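# Slide the reel fully onto the scanner glass

## Task

Take the reel that currently straddles the border of the scanner's glass and reposition it so that every part of it rests flat on the glass, with the same face up as at the start. It must stay there without the robot holding it; release it and pull the grippers away at the end.

## Robot and tools

Robot: two arms, left_arm and right_arm, each with six revolute joints and a parallel two-finger gripper. Everything is reported in one scene frame: origin on the tabletop midway between the arms, +z up, +x pointing out across the table, left_arm on the +y side. The left_arm base sits at (-0.021, +0.299, 0) m with quat_wxyz (+0.997, 0, 0, +0.081); the right_arm base at (-0.027, -0.298, 0) m with quat_wxyz (+0.996, 0, 0, -0.085). The names left and right refer to the arms, not to image sides.

Gripper geometry: the fingers extend along the gripper's +z axis and close along its y axis. end_effector_position is the point midway between the finger pads, roughly 1 cm short of the fingertips. A wrist camera is mounted near each gripper and can collide with things.

execute_actions(actions, pictures): actions is a list holding zero or one item. An empty list only reports the current state. A move item is {"rows": [...], "steps": n}: rows holds 1 to 15 rows, steps is 1 to 15 (default 15), each step lasting 1/30 s. Each row is applied for one step; if there are fewer rows than steps, the final row is repeated. A wait item is {"steps": n} with n up to 300; it sends nothing new and returns once that many steps have elapsed since the previous result, with your reply time counted in. pictures (true/false) chooses whether camera images come back; by default they do.

Row layout: one flat list of 14 numbers covering both arms, even if only one moves. Order: left_arm waist, shoulder, elbow, wrist pitch, wrist yaw, wrist roll, opening; then the same seven for right_arm. The six joint values are absolute target angles in radians, in the same form as the Joint positions line. Stated ranges per arm: waist -2.618 to 3.054, shoulder 0.000 to 3.142, elbow 0.000 to 3.142, wrist pitch -1.571 to 1.571, wrist yaw -1.571 to 1.571, wrist roll -2.094 to 2.094. Real ends may differ by up to 0.036 rad; a target beyond an end by more than 0.036 rad and farther out than the last reported angle makes the whole call refused, and nothing is sent. Targets past the real end are clipped to it, sometimes reported as "joint sent to its limit" (possibly about an earlier action). Opening is an absolute value from -1 (closed) to +1 (fully open, about 0.094 m between pads).

Motion limits: each step the command sent to a joint stays within a fixed lead of its measured angle (waist 0.202, shoulder 0.258, elbow 0.238, wrist pitch 0.573, wrist yaw and roll 0.522 rad), and if the targets would shift the gripper more than 70 mm from where it is, the whole arm's targets are scaled back. Large moves therefore take several calls or steps. Between calls the arms keep heading for the last row sent until they settle or a step is HELD; after that only a new action moves them further.

Results: a state line with each arm's end_effector_position (m) and end_effector_quat_wxyz in the scene frame; printed positions can be inaccurate, especially at long reach. Joint positions and Joint velocities give, per arm, the six joints (rad, rad/s) then the finger gap (m, m/s). grip_measured shows the measured opening on the command scale (each gripper may be off by about 1 mm). "joint command not followed" means a clearance check altered or blocked some joint targets; HELD marks steps where your row was partly or wholly not sent. MOTOR HOT appears from 75 °C; OVER-TEMPERATURE FAULT means an arm was stopped (at 90 °C for 10 s, at 100 °C the arm goes limp and drops).

Gripping: to hold something, command an opening about 0.03 below grip_measured for a firm hold, less for a lighter one. Pads can press hard at first contact; thin parts get less force.

zoom_image(camera, region): camera is cam_head_left, cam_head_right, cam_left_wrist or cam_right_wrist (all 504x504); region is [x0, y0, x1, y1] in image pixels from the top-left corner, at most 504 by 504. It enlarges that part of the latest image. read_manual(section) returns only licence texts and moves nothing. finished_scene(scene) ends the current scene, given its number; it is final and the result reports success.

Cautions: do not let the arms strike or squeeze each other; do not knock or drop anything off the table; avoid slams, hard shoves, and letting the reel slip or fall. Brief external tugs on held parts or pushes on loose objects can occur. Avoid long holds that heat motors. Finish with the reel resting flat on the glass, right side up, grippers opened and moved away.

Each tool is called after "Emit:" by a JSON object that holds its "name" and its "arguments", one argument or row to a line.

## Session

Emit:
{"name": "execute_actions", "arguments": {
  "actions": []
}}

Scene clock: 0.00 s of 4800.00 s.
left_arm: end_effector_position=(+0.2081, +0.1389, +0.3071) grip_measured=+1.000 end_effector_quat_wxyz=(-0.178, -0.560, +0.615, -0.525) | right_arm: end_effector_position=(+0.4115, -0.1473, +0.1308) grip_measured=+1.000 end_effector_quat_wxyz=(+0.630, +0.639, +0.295, +0.328)
Joint positions: left_arm=[-0.222  0.985  1.086 -0.842  0.965 -1.991  0.094] | right_arm=[0.886 2.209 1.024 1.226 1.373 1.578 0.094]
Joint velocities: left_arm=[ 0.007 -0.002 -0.002 -0.081  0.037  0.022  0.   ] | right_arm=[-0.002 -0.007  0.012  0.037  0.051 -0.066  0.   ]
Motor temperatures (°C, as the motors report them): left_arm=[20 22 22 22 20 21] | right_arm=[23 21 23 21 20 20]

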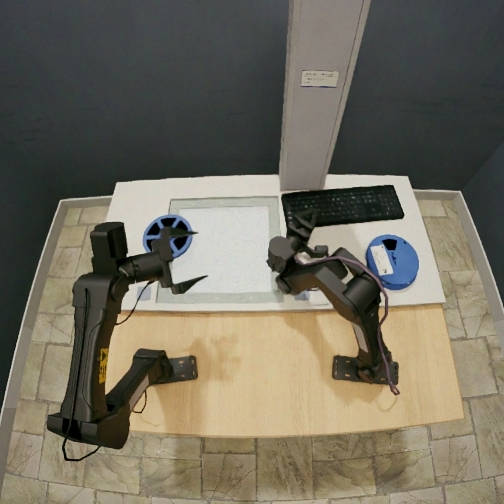

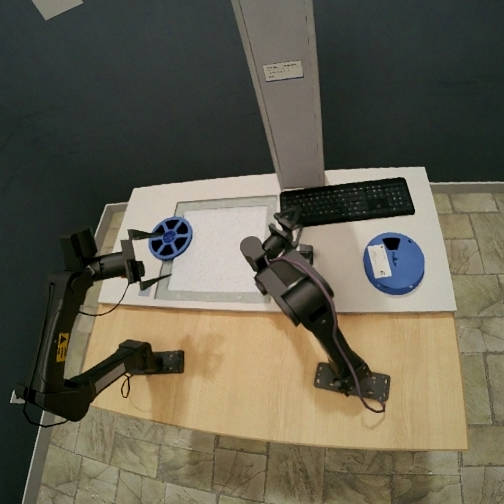

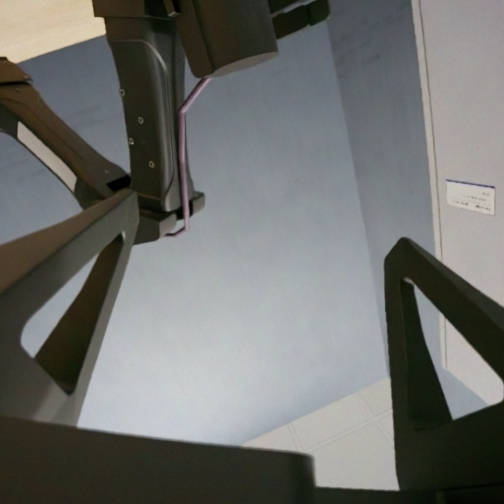

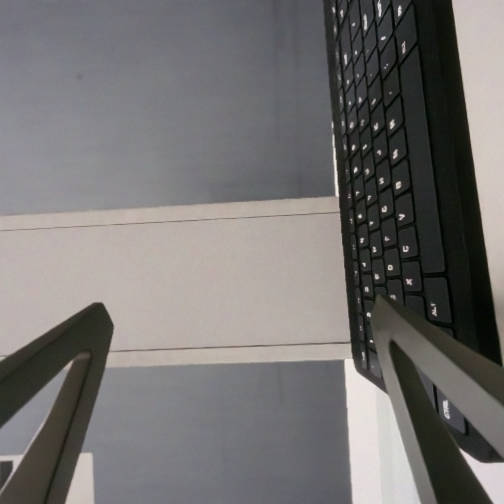

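Emit:
{"name": "zoom_image", "arguments": {
  "camera": "cam_head_right",
  "region": [90, 170, 310, 330]
}}

Emit:
{"name": "zoom_image", "arguments": {
  "camera": "cam_head_left",
  "region": [90, 170, 310, 330]
}}

Region (90, 170, 310, 330) of cam_head_right's 504x504 image, scaled by 2.291, with more detail than that image has; it fills the top 367 rows of this view, and the rest is white.

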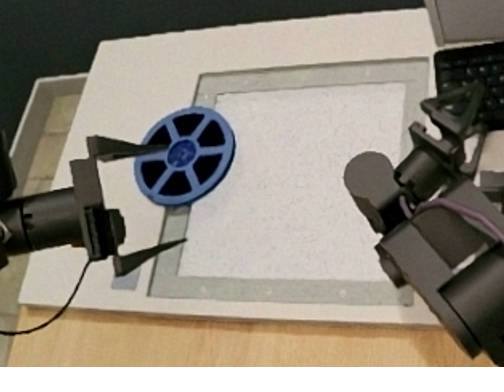

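Region (90, 170, 310, 330) of cam_head_left's 504x504 image, scaled by 2.291, with more detail than that image has; it fills the top 367 rows of this view, and the rest is white.

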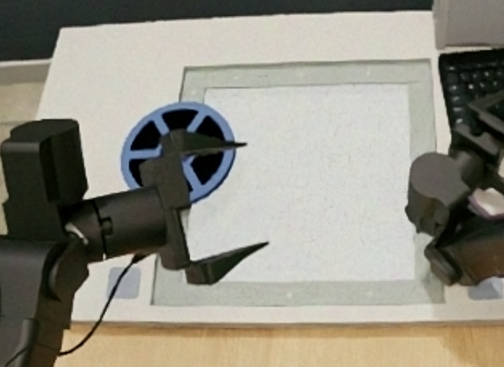

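Emit:
{"name": "execute_actions", "arguments": {
  "actions": [
    {"rows":[[-0.22,1.0,1.1,-0.86,0.93,-1.93,1,0.87,2.18,1.024,1.226,1.373,1.578,1],[-0.215,1.04,1.13,-0.89,0.88,-1.82,1,0.84,2.12,1.024,1.226,1.373,1.578,1],[-0.21,1.09,1.17,-0.93,0.8,-1.66,1,0.79,2.04,1.024,1.226,1.373,1.578,1],[-0.205,1.14,1.22,-0.98,0.72,-1.5,1,0.73,1.96,1.024,1.226,1.373,1.578,1],[-0.2,1.2,1.26,-1.03,0.63,-1.3,1,0.66,1.87,1.024,1.226,1.373,1.578,1],[-0.19,1.26,1.31,-1.09,0.53,-1.1,1,0.59,1.77,1.024,1.226,1.373,1.578,1],[-0.185,1.32,1.36,-1.15,0.44,-0.9,1,0.52,1.67,1.024,1.226,1.373,1.578,1],[-0.18,1.38,1.42,-1.2,0.34,-0.7,1,0.45,1.57,1.024,1.226,1.373,1.578,1],[-0.175,1.44,1.47,-1.26,0.25,-0.5,1,0.38,1.47,1.024,1.226,1.373,1.578,1],[-0.17,1.49,1.51,-1.3,0.17,-0.35,1,0.32,1.38,1.024,1.226,1.373,1.578,1],[-0.165,1.54,1.55,-1.34,0.1,-0.2,1,0.27,1.3,1.024,1.226,1.373,1.578,1],[-0.162,1.57,1.58,-1.37,0.05,-0.1,1,0.23,1.24,1.024,1.226,1.373,1.578,1],[-0.162,1.6,1.6,-1.4,0,0,1,0.2,1.2,1.024,1.226,1.373,1.578,1]],"steps":15}
  ],
  "pictures": false
}}

Emit:
{"name": "execute_actions", "arguments": {
  "actions": [
    {"steps":30}
  ]
}}

Scene clock: 58.63 s of 4800.00 s.
left_arm: end_effector_position=(+0.3179, +0.2664, +0.1928) grip_measured=+1.000 end_effector_quat_wxyz=(+0.085, -0.354, +0.922, -0.130) | right_arm: end_effector_position=(+0.3871, -0.3506, +0.3173) grip_measured=+1.000 end_effector_quat_wxyz=(+0.652, +0.672, -0.010, +0.351)
Joint positions: left_arm=[-0.166  1.605  1.556 -1.264  0.179 -0.76   0.094] | right_arm=[0.474 1.731 1.024 1.217 1.371 1.578 0.094]
Joint velocities: left_arm=[ 0.061  0.545  0.09  -0.564 -1.223  2.835  0.   ] | right_arm=[-1.101 -1.131  0.002 -0.066 -0.066 -0.007  0.   ]
Motor temperatures (°C, as the motors report them): left_arm=[20 23 25 26 21 21] | right_arm=[23 27 24 23 20 20]
Steps of this call (steps 1 to 90: nothing new was sent; then 55.13 s passed at rest; steps 91 to 105: all 15 steps of this action). Readings (joint positions):
91: left_arm=[-0.222 0.985 1.086 -0.844 0.960 -1.984] | right_arm=[0.885 2.209 1.024 1.226 1.373 1.578]
92: left_arm=[-0.222 0.990 1.090 -0.853 0.947 -1.958] | right_arm=[0.882 2.203 1.024 1.224 1.373 1.578]
94: left_arm=[-0.222 1.037 1.133 -0.902 0.889 -1.836] | right_arm=[0.857 2.161 1.024 1.213 1.372 1.578]
98: left_arm=[-0.202 1.256 1.316 -1.031 0.653 -1.449] | right_arm=[0.738 2.013 1.024 1.214 1.371 1.578]
105: the state above

Scene clock: 59.63 s of 4800.00 s.
left_arm: end_effector_position=(+0.2901, +0.2974, +0.1822) grip_measured=+1.000 end_effector_quat_wxyz=(+0.059, -0.002, +0.998, -0.004) | right_arm: end_effector_position=(+0.2014, -0.4641, +0.4751) grip_measured=+1.000 end_effector_quat_wxyz=(+0.630, +0.573, -0.294, +0.434)
Joint positions: left_arm=[-0.165  1.624  1.57  -1.399  0.007 -0.008  0.094] | right_arm=[0.206 1.188 1.024 1.242 1.376 1.578 0.094]
Joint velocities: left_arm=[-0.032  0.002 -0.012 -0.037  0.007  0.081  0.   ] | right_arm=[ 0.007  0.002 -0.002 -0.007  0.022  0.037  0.   ]
Motor temperatures (°C, as the motors report them): left_arm=[20 23 25 26 21 21] | right_arm=[23 27 24 23 20 20]
Steps of this call (steps 1 to 30: the robot went on to your last target). Readings (joint positions):
1: left_arm=[-0.165 1.618 1.557 -1.287 0.143 -0.661] | right_arm=[0.435 1.691 1.024 1.217 1.371 1.578]
2: left_arm=[-0.165 1.624 1.557 -1.309 0.115 -0.563] | right_arm=[0.395 1.651 1.024 1.217 1.371 1.578]
4: left_arm=[-0.165 1.624 1.560 -1.345 0.076 -0.374] | right_arm=[0.319 1.568 1.024 1.218 1.371 1.578]
8: left_arm=[-0.165 1.624 1.570 -1.378 0.036 -0.156] | right_arm=[0.226 1.378 1.024 1.217 1.374 1.578]
30: the state above

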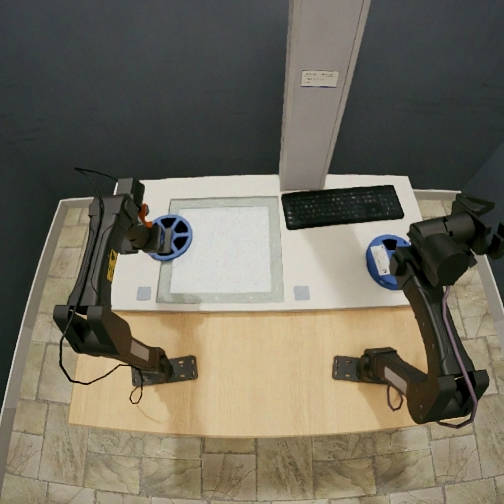

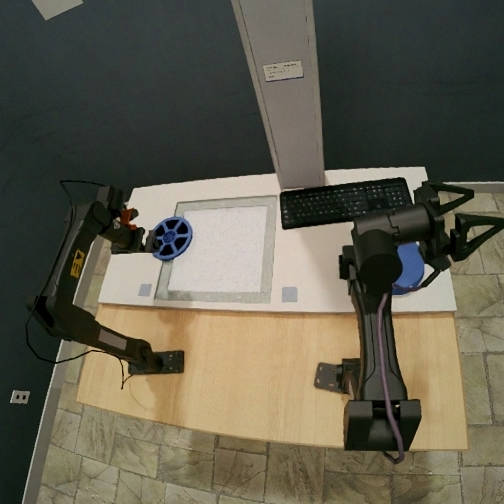

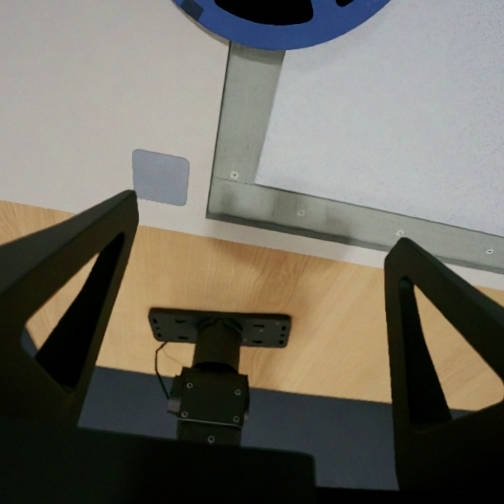

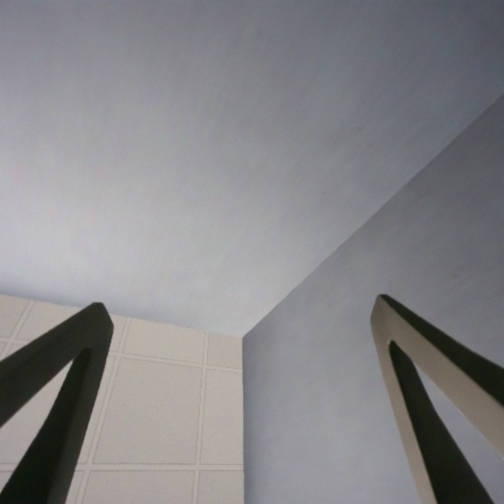

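Emit:
{"name": "execute_actions", "arguments": {
  "actions": [
    {"rows":[[-0.155,1.62,1.62,-1.4,0,-0.03,1,0.2,1.2,1.024,1.226,1.373,1.578,1],[-0.14,1.65,1.65,-1.41,0,-0.09,1,0.2,1.2,1.024,1.226,1.373,1.578,1],[-0.12,1.7,1.7,-1.41,0,-0.18,1,0.2,1.2,1.024,1.226,1.373,1.578,1],[-0.1,1.75,1.75,-1.42,0,-0.28,1,0.2,1.2,1.024,1.226,1.373,1.578,1],[-0.075,1.81,1.81,-1.43,0,-0.39,1,0.2,1.2,1.024,1.226,1.373,1.578,1],[-0.05,1.87,1.87,-1.43,0,-0.5,1,0.2,1.2,1.024,1.226,1.373,1.578,1],[-0.02,1.93,1.93,-1.44,0,-0.62,1,0.2,1.2,1.024,1.226,1.373,1.578,1],[0.01,2.0,1.99,-1.45,0,-0.74,1,0.2,1.2,1.024,1.226,1.373,1.578,1],[0.035,2.06,2.05,-1.45,0,-0.86,1,0.2,1.2,1.024,1.226,1.373,1.578,1],[0.06,2.12,2.11,-1.46,0,-0.97,1,0.2,1.2,1.024,1.226,1.373,1.578,1],[0.085,2.18,2.16,-1.47,0,-1.07,1,0.2,1.2,1.024,1.226,1.373,1.578,1],[0.105,2.23,2.2,-1.47,0,-1.15,1,0.2,1.2,1.024,1.226,1.373,1.578,1],[0.12,2.27,2.23,-1.48,0,-1.22,1,0.2,1.2,1.024,1.226,1.373,1.578,1],[0.13,2.29,2.25,-1.48,0,-1.26,1,0.2,1.2,1.024,1.226,1.373,1.578,1],[0.133,2.3,2.26,-1.48,0,-1.276,1,0.2,1.2,1.024,1.226,1.373,1.578,1]],"steps":15}
  ],
  "pictures": false
}}

Emit:
{"name": "execute_actions", "arguments": {
  "actions": [
    {"steps":20}
  ]
}}

Scene clock: 99.10 s of 4800.00 s.
left_arm: end_effector_position=(+0.4156, +0.4236, +0.1127) grip_measured=+1.000 end_effector_quat_wxyz=(+0.025, -0.593, +0.805, -0.014) | right_arm: end_effector_position=(+0.2014, -0.4641, +0.4751) grip_measured=+1.000 end_effector_quat_wxyz=(+0.630, +0.573, -0.294, +0.434)
Joint positions: left_arm=[ 0.119  2.277  2.201 -1.437  0.009 -0.99   0.094] | right_arm=[0.206 1.188 1.024 1.242 1.376 1.578 0.094]
Joint velocities: left_arm=[ 0.525  1.14   0.379  0.007 -0.051 -1.853  0.   ] | right_arm=[-0.002  0.002 -0.002 -0.022  0.037  0.037  0.   ]
Motor temperatures (°C, as the motors report them): left_arm=[20 27 27 24 21 21] | right_arm=[23 23 25 22 20 20]
Steps of this call (steps 1 to 15: the robot went on to your last target; steps 16 to 90: nothing new was sent; then 35.97 s passed at rest; steps 91 to 105: all 15 steps of this action). Readings (joint positions):
91: left_arm=[-0.165 1.624 1.573 -1.401 0.007 -0.010] | right_arm=[0.206 1.188 1.024 1.242 1.376 1.578]
92: left_arm=[-0.163 1.629 1.584 -1.407 0.007 -0.021] | right_arm=[0.206 1.188 1.024 1.242 1.376 1.578]
94: left_arm=[-0.147 1.666 1.650 -1.432 0.009 -0.087] | right_arm=[0.206 1.188 1.024 1.242 1.376 1.578]
98: left_arm=[-0.061 1.858 1.885 -1.446 0.011 -0.368] | right_arm=[0.206 1.188 1.024 1.242 1.376 1.578]
105: the state above

Scene clock: 99.77 s of 4800.00 s.
left_arm: end_effector_position=(+0.4123, +0.4321, +0.1003) grip_measured=+1.000 end_effector_quat_wxyz=(+0.004, -0.705, +0.709, -0.006) | right_arm: end_effector_position=(+0.2014, -0.4641, +0.4751) grip_measured=+1.000 end_effector_quat_wxyz=(+0.630, +0.573, -0.294, +0.434)
Joint positions: left_arm=[ 0.138  2.325  2.235 -1.467  0.007 -1.266  0.094] | right_arm=[0.206 1.188 1.024 1.242 1.376 1.578 0.094]
Joint velocities: left_arm=[-0.007  0.007  0.007  0.051 -0.007 -0.037  0.   ] | right_arm=[-0.002 -0.002  0.012  0.037 -0.095  0.066  0.   ]
Motor temperatures (°C, as the motors report them): left_arm=[20 28 27 24 21 21] | right_arm=[23 23 25 21 20 20]
Steps of this call (steps 1 to 20: the robot went on to your last target). Readings (joint positions):
1: left_arm=[0.134 2.310 2.208 -1.437 0.008 -1.046] | right_arm=[0.206 1.188 1.024 1.242 1.376 1.578]
2: left_arm=[0.145 2.331 2.209 -1.440 0.007 -1.091] | right_arm=[0.206 1.188 1.024 1.242 1.376 1.578]
4: left_arm=[0.153 2.350 2.209 -1.450 0.006 -1.156] | right_arm=[0.206 1.188 1.024 1.242 1.376 1.578]
8: left_arm=[0.144 2.341 2.225 -1.464 0.006 -1.223] | right_arm=[0.206 1.188 1.024 1.242 1.376 1.578]
20: the state above

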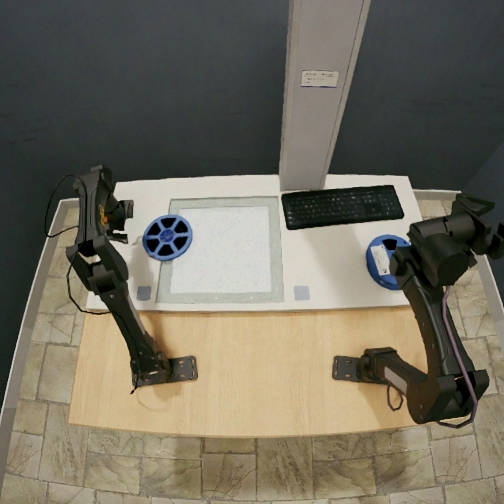

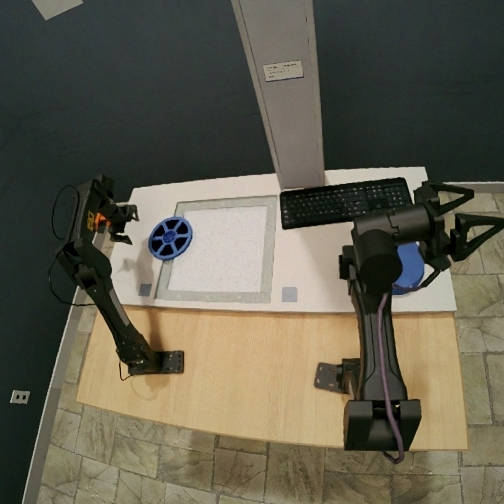

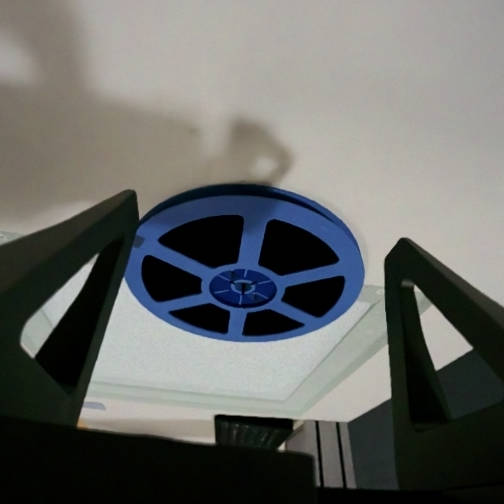

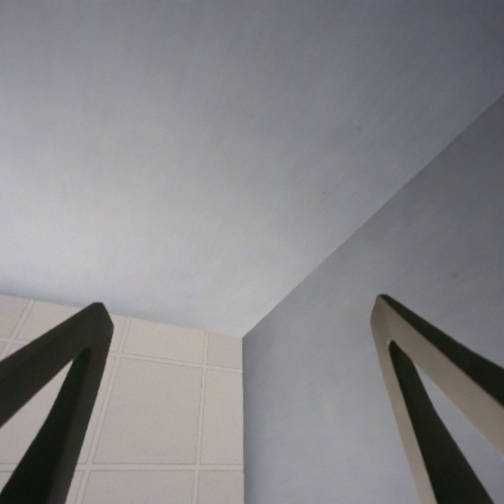

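Emit:
{"name": "execute_actions", "arguments": {
  "actions": [
    {"rows":[[0.133,2.299,2.255,-1.476,0,-1.276,1,0.2,1.2,1.024,1.226,1.373,1.578,1],[0.133,2.297,2.245,-1.468,0,-1.276,1,0.2,1.2,1.024,1.226,1.373,1.578,1],[0.134,2.295,2.23,-1.456,0,-1.276,1,0.2,1.2,1.024,1.226,1.373,1.578,1],[0.134,2.292,2.21,-1.44,0,-1.276,1,0.2,1.2,1.024,1.226,1.373,1.578,1],[0.135,2.289,2.19,-1.424,0,-1.276,1,0.2,1.2,1.024,1.226,1.373,1.578,1],[0.135,2.286,2.17,-1.408,0,-1.276,1,0.2,1.2,1.024,1.226,1.373,1.578,1],[0.136,2.283,2.15,-1.392,0,-1.276,1,0.2,1.2,1.024,1.226,1.373,1.578,1],[0.136,2.28,2.13,-1.376,0,-1.276,1,0.2,1.2,1.024,1.226,1.373,1.578,1],[0.137,2.277,2.11,-1.36,0,-1.276,1,0.2,1.2,1.024,1.226,1.373,1.578,1],[0.137,2.274,2.09,-1.344,0,-1.276,1,0.2,1.2,1.024,1.226,1.373,1.578,1],[0.138,2.271,2.073,-1.33,0,-1.276,1,0.2,1.2,1.024,1.226,1.373,1.578,1],[0.138,2.269,2.06,-1.32,0,-1.276,1,0.2,1.2,1.024,1.226,1.373,1.578,1],[0.138,2.267,2.05,-1.312,0,-1.276,1,0.2,1.2,1.024,1.226,1.373,1.578,1],[0.138,2.266,2.041,-1.305,0,-1.276,1,0.2,1.2,1.024,1.226,1.373,1.578,1]],"steps":15}
  ],
  "pictures": false
}}

Emit:
{"name": "execute_actions", "arguments": {
  "actions": [
    {"steps":10}
  ]
}}

Scene clock: 120.80 s of 4800.00 s.
left_arm: end_effector_position=(+0.4014, +0.4288, +0.0641) grip_measured=+1.000 end_effector_quat_wxyz=(-0.014, -0.706, +0.708, +0.003) | right_arm: end_effector_position=(+0.2014, -0.4641, +0.4751) grip_measured=+1.000 end_effector_quat_wxyz=(+0.630, +0.573, -0.294, +0.434)
Joint positions: left_arm=[ 0.138  2.304  2.055 -1.349  0.007 -1.269  0.094] | right_arm=[0.206 1.188 1.024 1.242 1.376 1.578 0.094]
Joint velocities: left_arm=[-0.002  0.007 -0.247  0.227 -0.081 -0.022  0.   ] | right_arm=[ 0.002 -0.022 -0.002 -0.022 -0.066 -0.007  0.   ]
Motor temperatures (°C, as the motors report them): left_arm=[20 35 27 24 21 21] | right_arm=[23 22 25 21 21 20]
Steps of this call (steps 1 to 15: the robot went on to your last target; steps 16 to 90: nothing new was sent; then 17.53 s passed at rest; steps 91 to 105: all 15 steps of this action). Readings (joint positions):
91: left_arm=[0.138 2.325 2.235 -1.468 0.007 -1.269] | right_arm=[0.206 1.188 1.024 1.242 1.376 1.578]
92: left_arm=[0.138 2.325 2.235 -1.468 0.007 -1.269] | right_arm=[0.206 1.188 1.024 1.242 1.376 1.578]
94: left_arm=[0.138 2.325 2.233 -1.464 0.007 -1.269] | right_arm=[0.206 1.188 1.024 1.242 1.376 1.578]
98: left_arm=[0.138 2.310 2.174 -1.425 0.007 -1.269] | right_arm=[0.206 1.188 1.024 1.242 1.376 1.578]
105: the state above

Scene clock: 121.13 s of 4800.00 s.
left_arm: end_effector_position=(+0.4073, +0.4306, +0.0631) grip_measured=+1.000 end_effector_quat_wxyz=(-0.001, -0.706, +0.708, -0.003) | right_arm: end_effector_position=(+0.2014, -0.4641, +0.4751) grip_measured=+1.000 end_effector_quat_wxyz=(+0.630, +0.573, -0.294, +0.434)
Joint positions: left_arm=[ 0.138  2.301  2.046 -1.315  0.007 -1.269  0.094] | right_arm=[0.206 1.188 1.024 1.242 1.376 1.578 0.094]
Joint velocities: left_arm=[ 0.007 -0.017 -0.002 -0.007 -0.022 -0.022  0.   ] | right_arm=[ 0.017 -0.002 -0.002  0.022 -0.022  0.022  0.   ]
Motor temperatures (°C, as the motors report them): left_arm=[20 35 27 24 21 21] | right_arm=[23 22 25 21 21 20]
Steps of this call (steps 1 to 10: the robot went on to your last target). Readings (joint positions):
1: left_arm=[0.138 2.304 2.048 -1.343 0.007 -1.269] | right_arm=[0.206 1.188 1.024 1.242 1.376 1.578]
2: left_arm=[0.138 2.304 2.046 -1.338 0.007 -1.269] | right_arm=[0.206 1.188 1.024 1.242 1.376 1.578]
4: left_arm=[0.138 2.304 2.046 -1.329 0.007 -1.269] | right_arm=[0.206 1.188 1.024 1.242 1.376 1.578]
8: left_arm=[0.138 2.302 2.046 -1.317 0.007 -1.269] | right_arm=[0.206 1.188 1.024 1.242 1.376 1.578]
10: the state above

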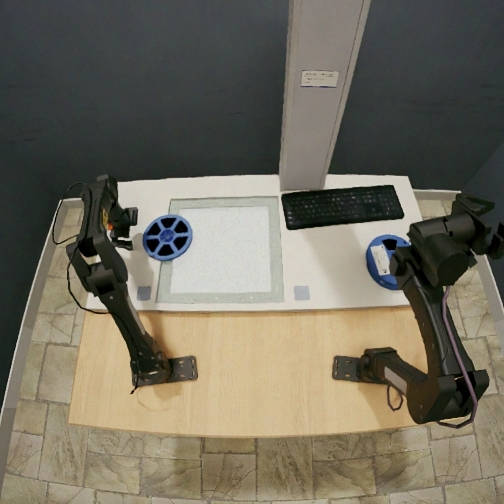

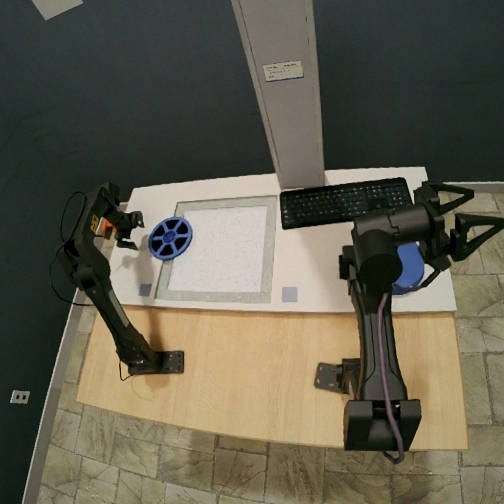

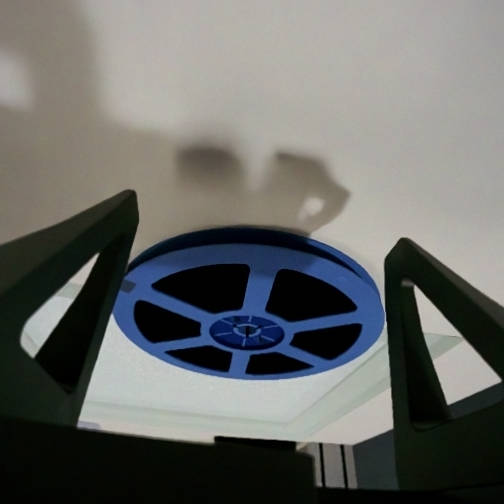

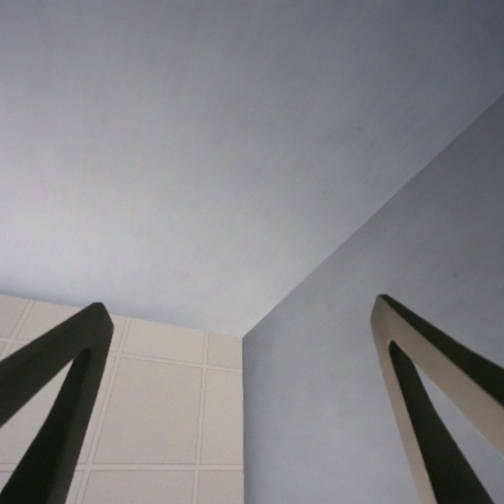

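Emit:
{"name": "execute_actions", "arguments": {
  "actions": [
    {"rows":[[0.138,2.266,2.036,-1.3,0,-1.276,1,0.2,1.2,1.024,1.226,1.373,1.578,1],[0.138,2.266,2.028,-1.292,0,-1.276,1,0.2,1.2,1.024,1.226,1.373,1.578,1],[0.138,2.266,2.018,-1.282,0,-1.276,1,0.2,1.2,1.024,1.226,1.373,1.578,1],[0.138,2.266,2.008,-1.272,0,-1.276,1,0.2,1.2,1.024,1.226,1.373,1.578,1],[0.138,2.266,1.998,-1.262,0,-1.276,1,0.2,1.2,1.024,1.226,1.373,1.578,1],[0.138,2.266,1.988,-1.252,0,-1.276,1,0.2,1.2,1.024,1.226,1.373,1.578,1],[0.138,2.266,1.978,-1.243,0,-1.276,1,0.2,1.2,1.024,1.226,1.373,1.578,1],[0.138,2.266,1.97,-1.235,0,-1.276,1,0.2,1.2,1.024,1.226,1.373,1.578,1],[0.138,2.266,1.965,-1.23,0,-1.276,1,0.2,1.2,1.024,1.226,1.373,1.578,1],[0.138,2.266,1.962,-1.228,0,-1.276,1,0.2,1.2,1.024,1.226,1.373,1.578,1]],"steps":15}
  ]
}}

Scene clock: 137.90 s of 4800.00 s.
left_arm: end_effector_position=(+0.4051, +0.4299, +0.0460) grip_measured=+1.000 end_effector_quat_wxyz=(-0.002, -0.706, +0.708, -0.003) | right_arm: end_effector_position=(+0.2014, -0.4641, +0.4751) grip_measured=+1.000 end_effector_quat_wxyz=(+0.630, +0.573, -0.294, +0.434)
Joint positions: left_arm=[ 0.138  2.295  1.968 -1.244  0.007 -1.269  0.094] | right_arm=[0.206 1.188 1.024 1.242 1.376 1.578 0.094]
Joint velocities: left_arm=[ 0.002  0.017  0.007  0.081 -0.007 -0.066  0.   ] | right_arm=[-0.007  0.017 -0.012 -0.051  0.007 -0.051  0.   ]
Motor temperatures (°C, as the motors report them): left_arm=[20 38 26 24 21 21] | right_arm=[23 22 25 21 21 20]
Steps of this call (steps 1 to 30: the robot went on to your last target; steps 31 to 90: nothing new was sent; then 13.27 s passed at rest; steps 91 to 105: all 15 steps of this action). Readings (joint positions):
91: left_arm=[0.138 2.300 2.046 -1.311 0.007 -1.269] | right_arm=[0.206 1.188 1.024 1.242 1.376 1.578]
92: left_arm=[0.138 2.300 2.044 -1.309 0.007 -1.269] | right_arm=[0.206 1.188 1.024 1.242 1.376 1.578]
94: left_arm=[0.138 2.298 2.033 -1.298 0.007 -1.269] | right_arm=[0.206 1.188 1.024 1.242 1.376 1.578]
98: left_arm=[0.138 2.295 1.995 -1.271 0.007 -1.269] | right_arm=[0.206 1.188 1.024 1.242 1.376 1.578]
105: the state above

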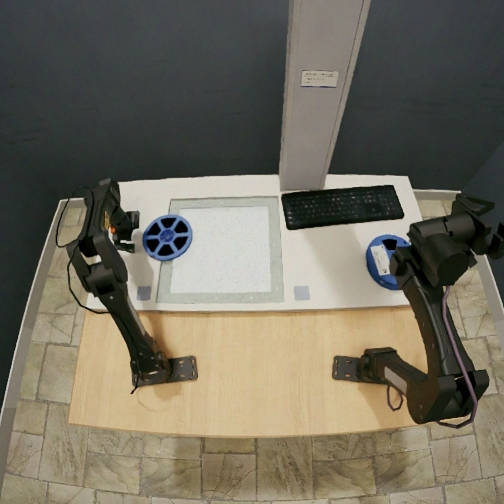

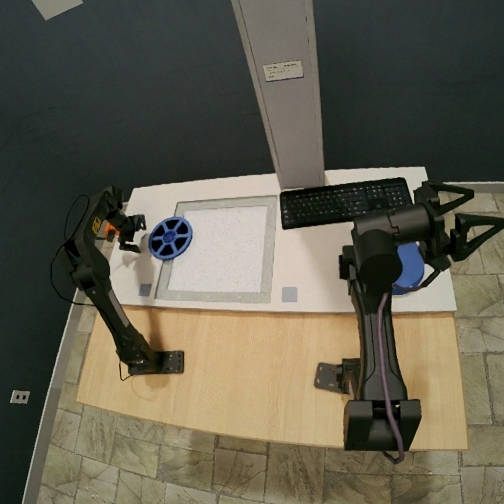

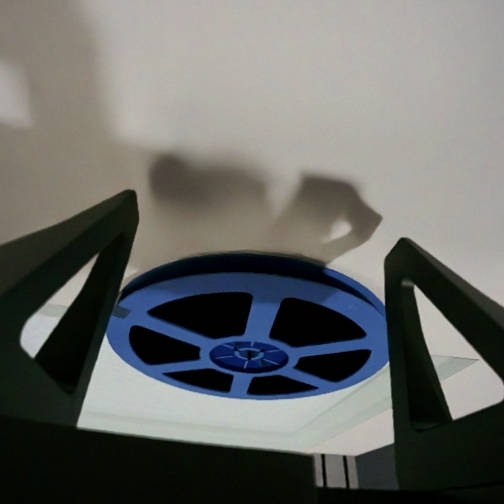

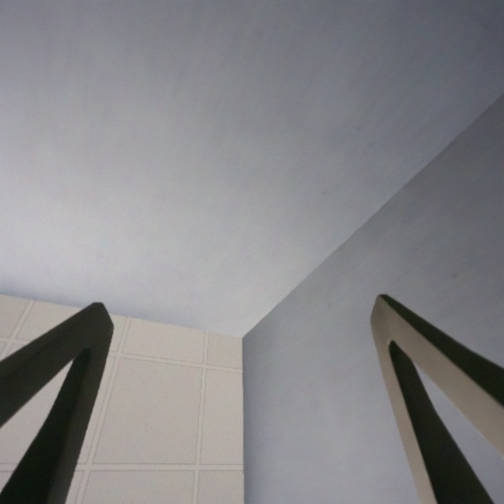

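Emit:
{"name": "execute_actions", "arguments": {
  "actions": [
    {"rows":[[0.138,2.266,1.956,-1.222,0,-1.28,1,0.2,1.2,1.024,1.226,1.373,1.578,1],[0.138,2.266,1.949,-1.215,0,-1.29,1,0.2,1.2,1.024,1.226,1.373,1.578,1],[0.136,2.266,1.942,-1.208,0,-1.3,1,0.2,1.2,1.024,1.226,1.373,1.578,1],[0.133,2.266,1.936,-1.202,0,-1.31,1,0.2,1.2,1.024,1.226,1.373,1.578,1],[0.129,2.266,1.932,-1.198,0,-1.32,1,0.2,1.2,1.024,1.226,1.373,1.578,1],[0.124,2.266,1.93,-1.198,0,-1.33,1,0.2,1.2,1.024,1.226,1.373,1.578,1],[0.118,2.266,1.93,-1.198,0,-1.34,1,0.2,1.2,1.024,1.226,1.373,1.578,1],[0.112,2.266,1.93,-1.198,0,-1.35,1,0.2,1.2,1.024,1.226,1.373,1.578,1],[0.106,2.266,1.93,-1.198,0,-1.36,1,0.2,1.2,1.024,1.226,1.373,1.578,1],[0.1,2.266,1.93,-1.198,0,-1.36,1,0.2,1.2,1.024,1.226,1.373,1.578,1],[0.094,2.266,1.93,-1.198,0,-1.36,1,0.2,1.2,1.024,1.226,1.373,1.578,1],[0.088,2.266,1.93,-1.198,0,-1.36,1,0.2,1.2,1.024,1.226,1.373,1.578,1],[0.082,2.266,1.93,-1.198,0,-1.36,1,0.2,1.2,1.024,1.226,1.373,1.578,1],[0.076,2.266,1.93,-1.198,0,-1.36,1,0.2,1.2,1.024,1.226,1.373,1.578,1],[0.07,2.266,1.93,-1.198,0,-1.36,1,0.2,1.2,1.024,1.226,1.373,1.578,1]],"steps":15}
  ]
}}

Scene clock: 158.83 s of 4800.00 s.
left_arm: end_effector_position=(+0.4118, +0.4099, +0.0382) grip_measured=+1.000 end_effector_quat_wxyz=(+0.001, -0.716, +0.698, -0.005) | right_arm: end_effector_position=(+0.2014, -0.4641, +0.4751) grip_measured=+1.000 end_effector_quat_wxyz=(+0.630, +0.573, -0.294, +0.434)
Joint positions: left_arm=[ 0.09   2.295  1.937 -1.206  0.007 -1.344  0.094] | right_arm=[0.206 1.188 1.024 1.242 1.376 1.578 0.094]
Joint velocities: left_arm=[-0.217  0.012 -0.007  0.022 -0.022 -0.081  0.   ] | right_arm=[-0.002 -0.007 -0.002 -0.037 -0.051 -0.007  0.   ]
Motor temperatures (°C, as the motors report them): left_arm=[20 40 25 24 21 21] | right_arm=[23 22 26 21 21 20]
Steps of this call (steps 1 to 15: the robot went on to your last target; steps 16 to 90: nothing new was sent; then 17.43 s passed at rest; steps 91 to 105: all 15 steps of this action). Readings (joint positions):
91: left_arm=[0.138 2.295 1.968 -1.234 0.007 -1.270] | right_arm=[0.206 1.188 1.024 1.242 1.376 1.578]
92: left_arm=[0.138 2.295 1.966 -1.231 0.007 -1.272] | right_arm=[0.206 1.188 1.024 1.242 1.376 1.578]
94: left_arm=[0.138 2.295 1.958 -1.222 0.007 -1.281] | right_arm=[0.206 1.188 1.024 1.242 1.376 1.578]
98: left_arm=[0.134 2.295 1.938 -1.213 0.007 -1.309] | right_arm=[0.206 1.188 1.024 1.242 1.376 1.578]
105: the state above

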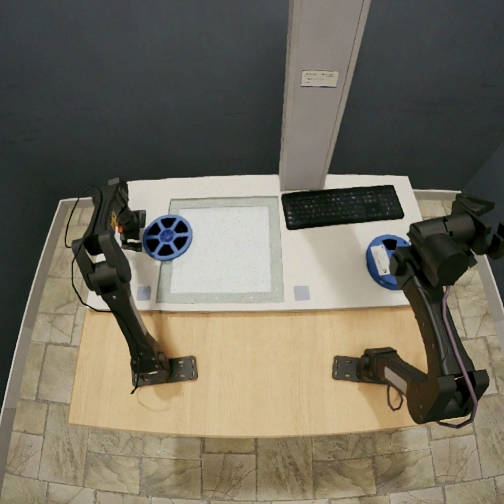

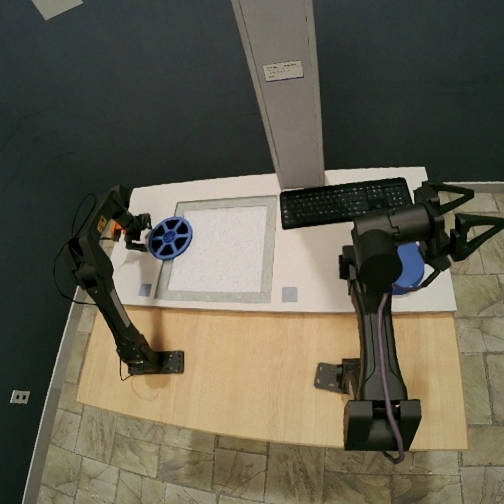

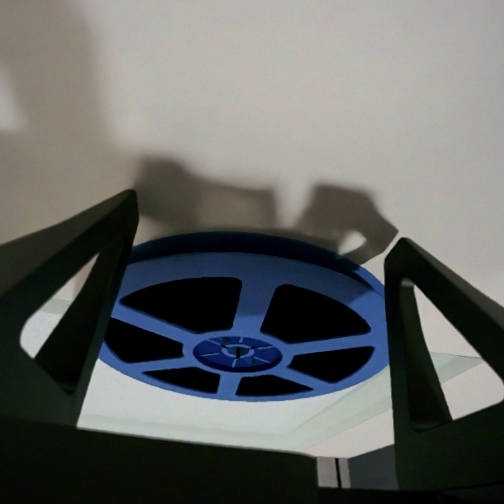

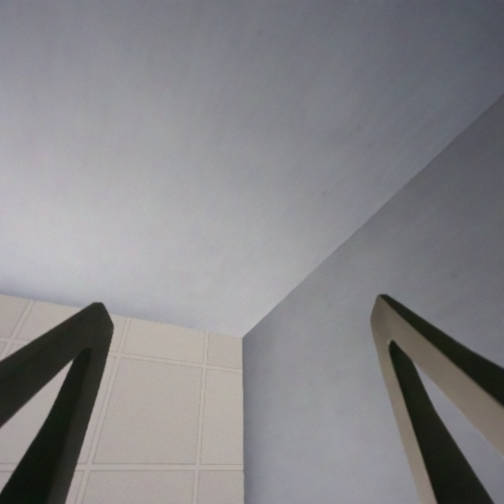

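Emit:
{"name": "execute_actions", "arguments": {
  "actions": [
    {"rows":[[0.065,2.266,1.93,-1.198,0,-1.36,1,0.2,1.2,1.024,1.226,1.373,1.578,1],[0.059,2.266,1.93,-1.198,0,-1.36,1,0.2,1.2,1.024,1.226,1.373,1.578,1],[0.053,2.266,1.93,-1.198,0,-1.36,1,0.2,1.2,1.024,1.226,1.373,1.578,1],[0.047,2.266,1.93,-1.198,0,-1.36,1,0.2,1.2,1.024,1.226,1.373,1.578,1],[0.041,2.266,1.93,-1.198,0,-1.36,1,0.2,1.2,1.024,1.226,1.373,1.578,1],[0.035,2.266,1.93,-1.198,0,-1.36,1,0.2,1.2,1.024,1.226,1.373,1.578,1],[0.028,2.266,1.93,-1.198,0,-1.36,1,0.2,1.2,1.024,1.226,1.373,1.578,1],[0.021,2.266,1.93,-1.198,0,-1.36,1,0.2,1.2,1.024,1.226,1.373,1.578,1],[0.014,2.266,1.93,-1.198,0,-1.36,1,0.2,1.2,1.024,1.226,1.373,1.578,1],[0.006,2.266,1.93,-1.198,0,-1.36,1,0.2,1.2,1.024,1.226,1.373,1.578,1],[-0.002,2.266,1.93,-1.198,0,-1.36,1,0.2,1.2,1.024,1.226,1.373,1.578,1],[-0.011,2.266,1.93,-1.198,0,-1.36,1,0.2,1.2,1.024,1.226,1.373,1.578,1],[-0.02,2.266,1.93,-1.198,0,-1.36,1,0.2,1.2,1.024,1.226,1.373,1.578,1],[-0.03,2.266,1.93,-1.198,0,-1.36,1,0.2,1.2,1.024,1.226,1.373,1.578,1],[-0.04,2.266,1.93,-1.198,0,-1.36,1,0.2,1.2,1.024,1.226,1.373,1.578,1]],"steps":15}
  ],
  "pictures": false
}}

Emit:
{"name": "execute_actions", "arguments": {
  "actions": [
    {"rows":[[-0.05,2.266,1.93,-1.198,0,-1.36,1,0.2,1.2,1.024,1.226,1.373,1.578,1],[-0.06,2.266,1.93,-1.198,0,-1.36,1,0.2,1.2,1.024,1.226,1.373,1.578,1],[-0.07,2.266,1.93,-1.198,0,-1.36,1,0.2,1.2,1.024,1.226,1.373,1.578,1],[-0.079,2.266,1.93,-1.198,0,-1.36,1,0.2,1.2,1.024,1.226,1.373,1.578,1],[-0.087,2.266,1.93,-1.198,0,-1.36,1,0.2,1.2,1.024,1.226,1.373,1.578,1],[-0.094,2.266,1.93,-1.198,0,-1.36,1,0.2,1.2,1.024,1.226,1.373,1.578,1],[-0.1,2.266,1.93,-1.198,0,-1.36,1,0.2,1.2,1.024,1.226,1.373,1.578,1]],"steps":12}
  ]
}}

Scene clock: 176.03 s of 4800.00 s.
left_arm: end_effector_position=(+0.4220, +0.3669, +0.0382) grip_measured=+1.000 end_effector_quat_wxyz=(+0.004, -0.684, +0.730, -0.005) | right_arm: end_effector_position=(+0.2014, -0.4641, +0.4751) grip_measured=+1.000 end_effector_quat_wxyz=(+0.630, +0.573, -0.294, +0.434)
Joint positions: left_arm=[-0.01   2.295  1.937 -1.201  0.004 -1.354  0.094] | right_arm=[0.206 1.188 1.024 1.242 1.376 1.578 0.094]
Joint velocities: left_arm=[-0.281 -0.002 -0.007  0.007 -0.037 -0.037  0.   ] | right_arm=[ 0.007 -0.002  0.002 -0.037  0.037 -0.051  0.   ]
Motor temperatures (°C, as the motors report them): left_arm=[20 41 25 24 21 21] | right_arm=[23 22 26 21 21 20]
Steps of this call (steps 1 to 30: the robot went on to your last target; steps 31 to 90: nothing new was sent; then 13.70 s passed at rest; steps 91 to 105: all 15 steps of this action). Readings (joint positions):
91: left_arm=[0.068 2.295 1.937 -1.204 0.009 -1.353] | right_arm=[0.206 1.188 1.024 1.242 1.376 1.578]
92: left_arm=[0.068 2.295 1.937 -1.203 0.009 -1.353] | right_arm=[0.206 1.188 1.024 1.242 1.376 1.578]
94: left_arm=[0.067 2.295 1.937 -1.203 0.009 -1.353] | right_arm=[0.206 1.188 1.024 1.242 1.376 1.578]
98: left_arm=[0.051 2.295 1.937 -1.202 0.005 -1.354] | right_arm=[0.206 1.188 1.024 1.242 1.376 1.578]
105: the state above

Scene clock: 176.43 s of 4800.00 s.
left_arm: end_effector_position=(+0.4264, +0.3272, +0.0382) grip_measured=+1.000 end_effector_quat_wxyz=(+0.004, -0.650, +0.760, -0.005) | right_arm: end_effector_position=(+0.2014, -0.4641, +0.4751) grip_measured=+1.000 end_effector_quat_wxyz=(+0.630, +0.573, -0.294, +0.434)
Joint positions: left_arm=[-0.099  2.295  1.937 -1.2    0.003 -1.354  0.094] | right_arm=[0.206 1.188 1.024 1.242 1.376 1.578 0.094]
Joint velocities: left_arm=[-0.012 -0.012 -0.012 -0.022 -0.022 -0.007  0.   ] | right_arm=[-0.012 -0.002 -0.002  0.022  0.022 -0.022  0.   ]
Motor temperatures (°C, as the motors report them): left_arm=[20 41 25 24 21 21] | right_arm=[23 22 26 21 21 20]
Steps of this call (steps 1 to 12: all 12 steps of this action). Readings (joint positions):
1: left_arm=[-0.020 2.295 1.937 -1.201 0.003 -1.354] | right_arm=[0.206 1.188 1.024 1.242 1.376 1.578]
2: left_arm=[-0.030 2.295 1.937 -1.201 0.003 -1.354] | right_arm=[0.206 1.188 1.024 1.242 1.376 1.578]
4: left_arm=[-0.051 2.295 1.937 -1.201 0.003 -1.354] | right_arm=[0.206 1.188 1.024 1.242 1.376 1.578]
8: left_arm=[-0.087 2.295 1.937 -1.200 0.003 -1.354] | right_arm=[0.206 1.188 1.024 1.242 1.376 1.578]
12: the state above

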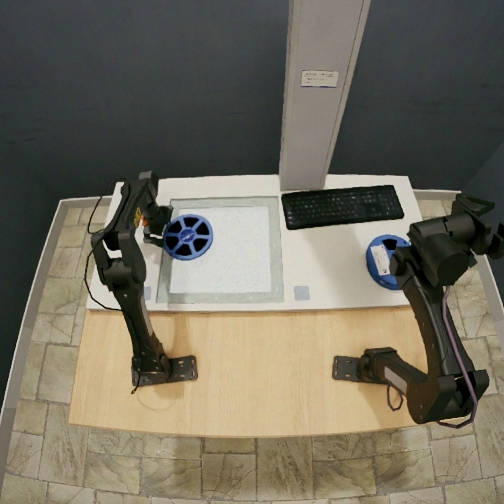

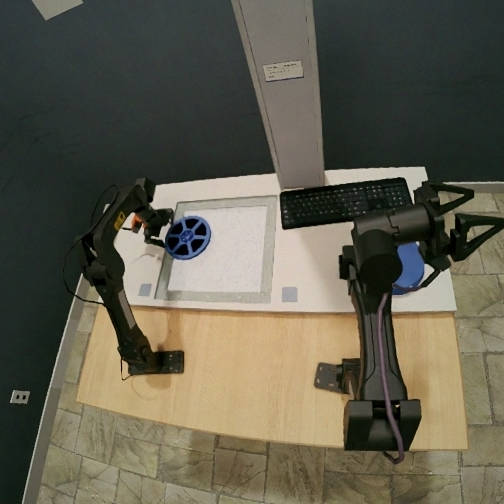

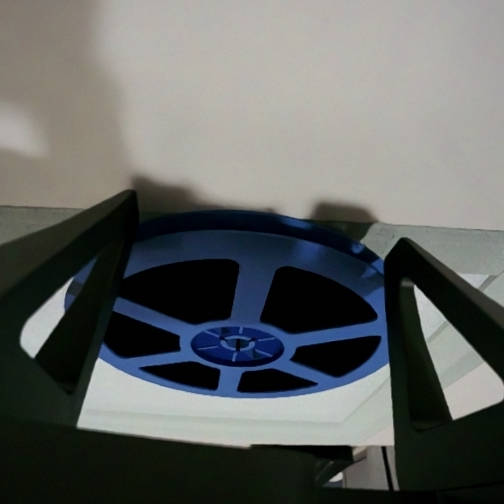

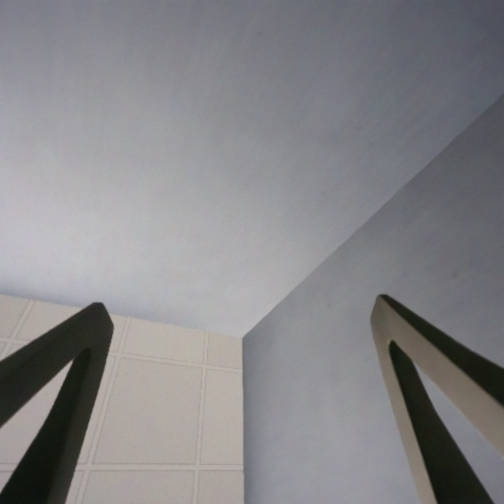

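Emit:
{"name": "execute_actions", "arguments": {
  "actions": [
    {"rows":[[-0.105,2.266,1.93,-1.198,0,-1.36,1,0.2,1.2,1.024,1.226,1.373,1.578,1],[-0.112,2.266,1.93,-1.198,0,-1.36,1,0.2,1.2,1.024,1.226,1.373,1.578,1],[-0.12,2.266,1.93,-1.198,0,-1.36,1,0.2,1.2,1.024,1.226,1.373,1.578,1],[-0.13,2.266,1.93,-1.198,0,-1.36,1,0.2,1.2,1.024,1.226,1.373,1.578,1],[-0.141,2.266,1.93,-1.198,0,-1.36,1,0.2,1.2,1.024,1.226,1.373,1.578,1],[-0.152,2.266,1.93,-1.198,0,-1.36,1,0.2,1.2,1.024,1.226,1.373,1.578,1],[-0.164,2.266,1.93,-1.198,0,-1.36,1,0.2,1.2,1.024,1.226,1.373,1.578,1],[-0.176,2.266,1.93,-1.198,0,-1.36,1,0.2,1.2,1.024,1.226,1.373,1.578,1],[-0.188,2.266,1.93,-1.198,0,-1.36,1,0.2,1.2,1.024,1.226,1.373,1.578,1],[-0.2,2.266,1.93,-1.198,0,-1.36,1,0.2,1.2,1.024,1.226,1.373,1.578,1],[-0.212,2.266,1.93,-1.198,0,-1.36,1,0.2,1.2,1.024,1.226,1.373,1.578,1],[-0.224,2.266,1.93,-1.198,0,-1.36,1,0.2,1.2,1.024,1.226,1.373,1.578,1],[-0.236,2.266,1.93,-1.198,0,-1.36,1,0.2,1.2,1.024,1.226,1.373,1.578,1],[-0.248,2.266,1.93,-1.198,0,-1.36,1,0.2,1.2,1.024,1.226,1.373,1.578,1],[-0.26,2.266,1.93,-1.198,0,-1.36,1,0.2,1.2,1.024,1.226,1.373,1.578,1]],"steps":15}
  ],
  "pictures": false
}}

Emit:
{"name": "execute_actions", "arguments": {
  "actions": [
    {"rows":[[-0.272,2.266,1.93,-1.198,0,-1.36,1,0.2,1.2,1.024,1.226,1.373,1.578,1],[-0.284,2.266,1.93,-1.198,0,-1.36,1,0.2,1.2,1.024,1.226,1.373,1.578,1],[-0.295,2.266,1.93,-1.198,0,-1.36,1,0.2,1.2,1.024,1.226,1.373,1.578,1],[-0.306,2.266,1.93,-1.198,0,-1.36,1,0.2,1.2,1.024,1.226,1.373,1.578,1],[-0.316,2.266,1.93,-1.198,0,-1.36,1,0.2,1.2,1.024,1.226,1.373,1.578,1],[-0.325,2.266,1.93,-1.198,0,-1.36,1,0.2,1.2,1.024,1.226,1.373,1.578,1],[-0.333,2.266,1.93,-1.198,0,-1.36,1,0.2,1.2,1.024,1.226,1.373,1.578,1],[-0.34,2.266,1.93,-1.198,0,-1.36,1,0.2,1.2,1.024,1.226,1.373,1.578,1],[-0.345,2.266,1.93,-1.198,0,-1.36,1,0.2,1.2,1.024,1.226,1.373,1.578,1],[-0.345,2.266,1.93,-1.198,0,-1.36,1,0.2,1.2,1.024,1.226,1.373,1.578,1],[-0.345,2.266,1.93,-1.198,0,-1.36,1,0.2,1.2,1.024,1.226,1.373,1.578,1],[-0.34,2.266,1.93,-1.198,0,-1.36,1,0.2,1.2,1.024,1.226,1.373,1.578,1],[-0.33,2.266,1.93,-1.198,0,-1.36,1,0.2,1.2,1.024,1.226,1.373,1.578,1],[-0.315,2.266,1.93,-1.198,0,-1.36,1,0.2,1.2,1.024,1.226,1.373,1.578,1],[-0.3,2.266,1.93,-1.198,0,-1.36,1,0.2,1.2,1.024,1.226,1.373,1.578,1]],"steps":15}
  ],
  "pictures": false
}}

Emit:
{"name": "execute_actions", "arguments": {
  "actions": [
    {"rows":[[-0.28,2.26,1.93,-1.198,0,-1.36,1,0.2,1.2,1.024,1.226,1.373,1.578,1],[-0.26,2.25,1.93,-1.198,0,-1.36,1,0.2,1.2,1.024,1.226,1.373,1.578,1],[-0.235,2.23,1.93,-1.198,0,-1.36,1,0.2,1.2,1.024,1.226,1.373,1.578,1],[-0.21,2.2,1.92,-1.2,0,-1.36,1,0.2,1.2,1.024,1.226,1.373,1.578,1],[-0.18,2.17,1.91,-1.21,0,-1.36,1,0.2,1.2,1.024,1.226,1.373,1.578,1],[-0.15,2.13,1.89,-1.22,0,-1.36,1,0.2,1.2,1.024,1.226,1.373,1.578,1],[-0.12,2.09,1.87,-1.23,0,-1.36,1,0.2,1.2,1.024,1.226,1.373,1.578,1],[-0.09,2.05,1.85,-1.24,0,-1.36,1,0.2,1.2,1.024,1.226,1.373,1.578,1],[-0.06,2.01,1.83,-1.25,0,-1.36,1,0.2,1.2,1.024,1.226,1.373,1.578,1],[-0.03,1.97,1.81,-1.26,0,-1.36,1,0.2,1.2,1.024,1.226,1.373,1.578,1],[0.0,1.93,1.79,-1.27,0,-1.36,1,0.2,1.2,1.024,1.226,1.373,1.578,1],[0.03,1.89,1.77,-1.28,0,-1.36,1,0.2,1.2,1.024,1.226,1.373,1.578,1],[0.055,1.86,1.75,-1.29,0,-1.36,1,0.2,1.2,1.024,1.226,1.373,1.578,1],[0.075,1.83,1.74,-1.3,0,-1.36,1,0.2,1.2,1.024,1.226,1.373,1.578,1],[0.09,1.81,1.73,-1.3,0,-1.36,1,0.2,1.2,1.024,1.226,1.373,1.578,1]],"steps":15}
  ]
}}

Scene clock: 210.97 s of 4800.00 s.
left_arm: end_effector_position=(+0.4268, +0.2695, +0.0382) grip_measured=+1.000 end_effector_quat_wxyz=(+0.006, -0.600, +0.800, -0.003) | right_arm: end_effector_position=(+0.2014, -0.4641, +0.4751) grip_measured=+1.000 end_effector_quat_wxyz=(+0.630, +0.573, -0.294, +0.434)
Joint positions: left_arm=[-0.23   2.295  1.937 -1.198 -0.003 -1.354  0.094] | right_arm=[0.206 1.188 1.024 1.242 1.376 1.578 0.094]
Joint velocities: left_arm=[-0.393  0.012  0.007 -0.095 -0.022  0.007  0.   ] | right_arm=[-0.012  0.002  0.007  0.007 -0.037 -0.007  0.   ]
Motor temperatures (°C, as the motors report them): left_arm=[20 42 25 23 21 21] | right_arm=[23 22 26 21 21 20]
Steps of this call (steps 1 to 15: the robot went on to your last target; steps 16 to 90: nothing new was sent; then 31.03 s passed at rest; steps 91 to 105: all 15 steps of this action). Readings (joint positions):
91: left_arm=[-0.099 2.295 1.937 -1.200 0.003 -1.354] | right_arm=[0.206 1.188 1.024 1.242 1.376 1.578]
92: left_arm=[-0.099 2.295 1.937 -1.200 0.003 -1.354] | right_arm=[0.206 1.188 1.024 1.242 1.376 1.578]
94: left_arm=[-0.102 2.295 1.937 -1.200 0.002 -1.354] | right_arm=[0.206 1.188 1.024 1.242 1.376 1.578]
98: left_arm=[-0.129 2.295 1.937 -1.200 -0.003 -1.354] | right_arm=[0.206 1.188 1.024 1.242 1.376 1.578]
105: the state above

Scene clock: 211.47 s of 4800.00 s.
left_arm: end_effector_position=(+0.4211, +0.2216, +0.0382) grip_measured=+1.000 end_effector_quat_wxyz=(+0.004, -0.557, +0.831, -0.006) | right_arm: end_effector_position=(+0.2014, -0.4641, +0.4751) grip_measured=+1.000 end_effector_quat_wxyz=(+0.630, +0.573, -0.294, +0.434)
Joint positions: left_arm=[-0.335  2.295  1.937 -1.198  0.004 -1.354  0.094] | right_arm=[0.206 1.188 1.024 1.242 1.376 1.578 0.094]
Joint velocities: left_arm=[ 0.125  0.007 -0.007  0.066  0.051 -0.007  0.   ] | right_arm=[-0.007  0.002  0.002 -0.022  0.037  0.051  0.   ]
Motor temperatures (°C, as the motors report them): left_arm=[20 42 25 23 21 21] | right_arm=[23 22 26 21 21 20]
Steps of this call (steps 1 to 15: all 15 steps of this action). Readings (joint positions):
1: left_arm=[-0.243 2.295 1.937 -1.198 -0.003 -1.354] | right_arm=[0.206 1.188 1.024 1.242 1.376 1.578]
2: left_arm=[-0.256 2.295 1.937 -1.198 -0.003 -1.354] | right_arm=[0.206 1.188 1.024 1.242 1.376 1.578]
4: left_arm=[-0.280 2.295 1.937 -1.198 -0.003 -1.354] | right_arm=[0.206 1.188 1.024 1.242 1.376 1.578]
8: left_arm=[-0.318 2.295 1.937 -1.198 -0.003 -1.354] | right_arm=[0.206 1.188 1.024 1.242 1.376 1.578]
15: the state above

Scene clock: 211.97 s of 4800.00 s.
left_arm: end_effector_position=(+0.3708, +0.3910, +0.1595) grip_measured=+1.000 end_effector_quat_wxyz=(+0.088, -0.709, +0.698, -0.060) | right_arm: end_effector_position=(+0.2014, -0.4641, +0.4751) grip_measured=+1.000 end_effector_quat_wxyz=(+0.630, +0.573, -0.294, +0.434)
Joint positions: left_arm=[ 0.071  1.878  1.766 -1.245  0.008 -1.355  0.094] | right_arm=[0.206 1.188 1.024 1.242 1.376 1.578 0.094]
Joint velocities: left_arm=[ 0.755 -1.136 -0.281 -0.3   -0.095 -0.007  0.   ] | right_arm=[ 0.007  0.007 -0.012  0.007  0.022 -0.051  0.   ]
Motor temperatures (°C, as the motors report them): left_arm=[20 43 25 23 21 21] | right_arm=[23 22 26 21 21 20]
Steps of this call (steps 1 to 15: all 15 steps of this action). Readings (joint positions):
1: left_arm=[-0.328 2.295 1.937 -1.198 0.006 -1.354] | right_arm=[0.206 1.188 1.024 1.242 1.376 1.578]
2: left_arm=[-0.317 2.294 1.937 -1.198 0.009 -1.354] | right_arm=[0.206 1.188 1.024 1.242 1.376 1.578]
4: left_arm=[-0.283 2.283 1.933 -1.196 0.013 -1.354] | right_arm=[0.206 1.188 1.024 1.242 1.376 1.578]
8: left_arm=[-0.166 2.185 1.880 -1.198 0.016 -1.354] | right_arm=[0.206 1.188 1.024 1.242 1.376 1.578]
15: the state above

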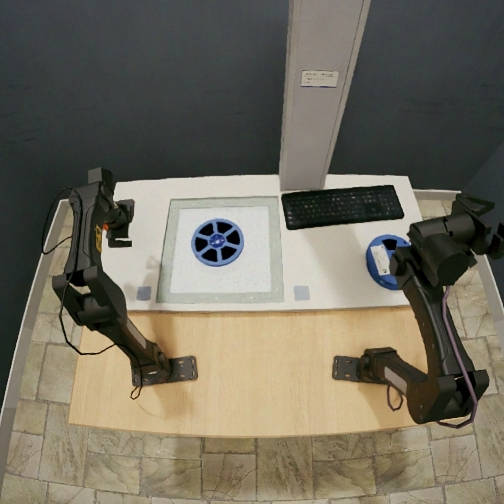

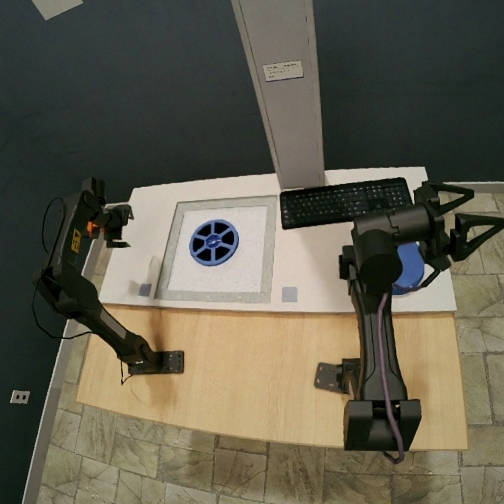

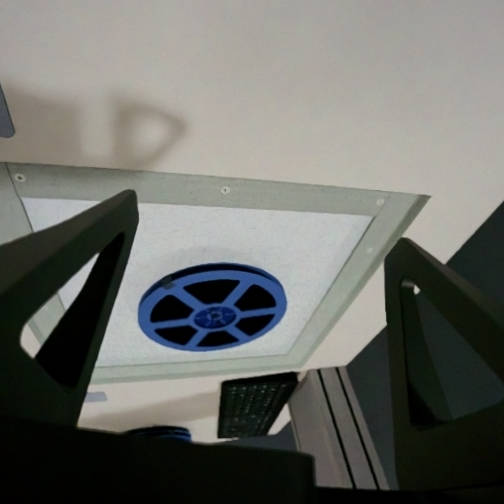

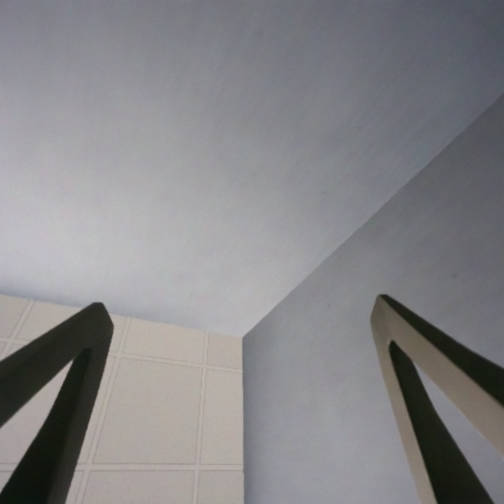

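Emit:
{"name": "finished_scene", "arguments": {
  "scene": 1
}}

The scene is finished: the task was done.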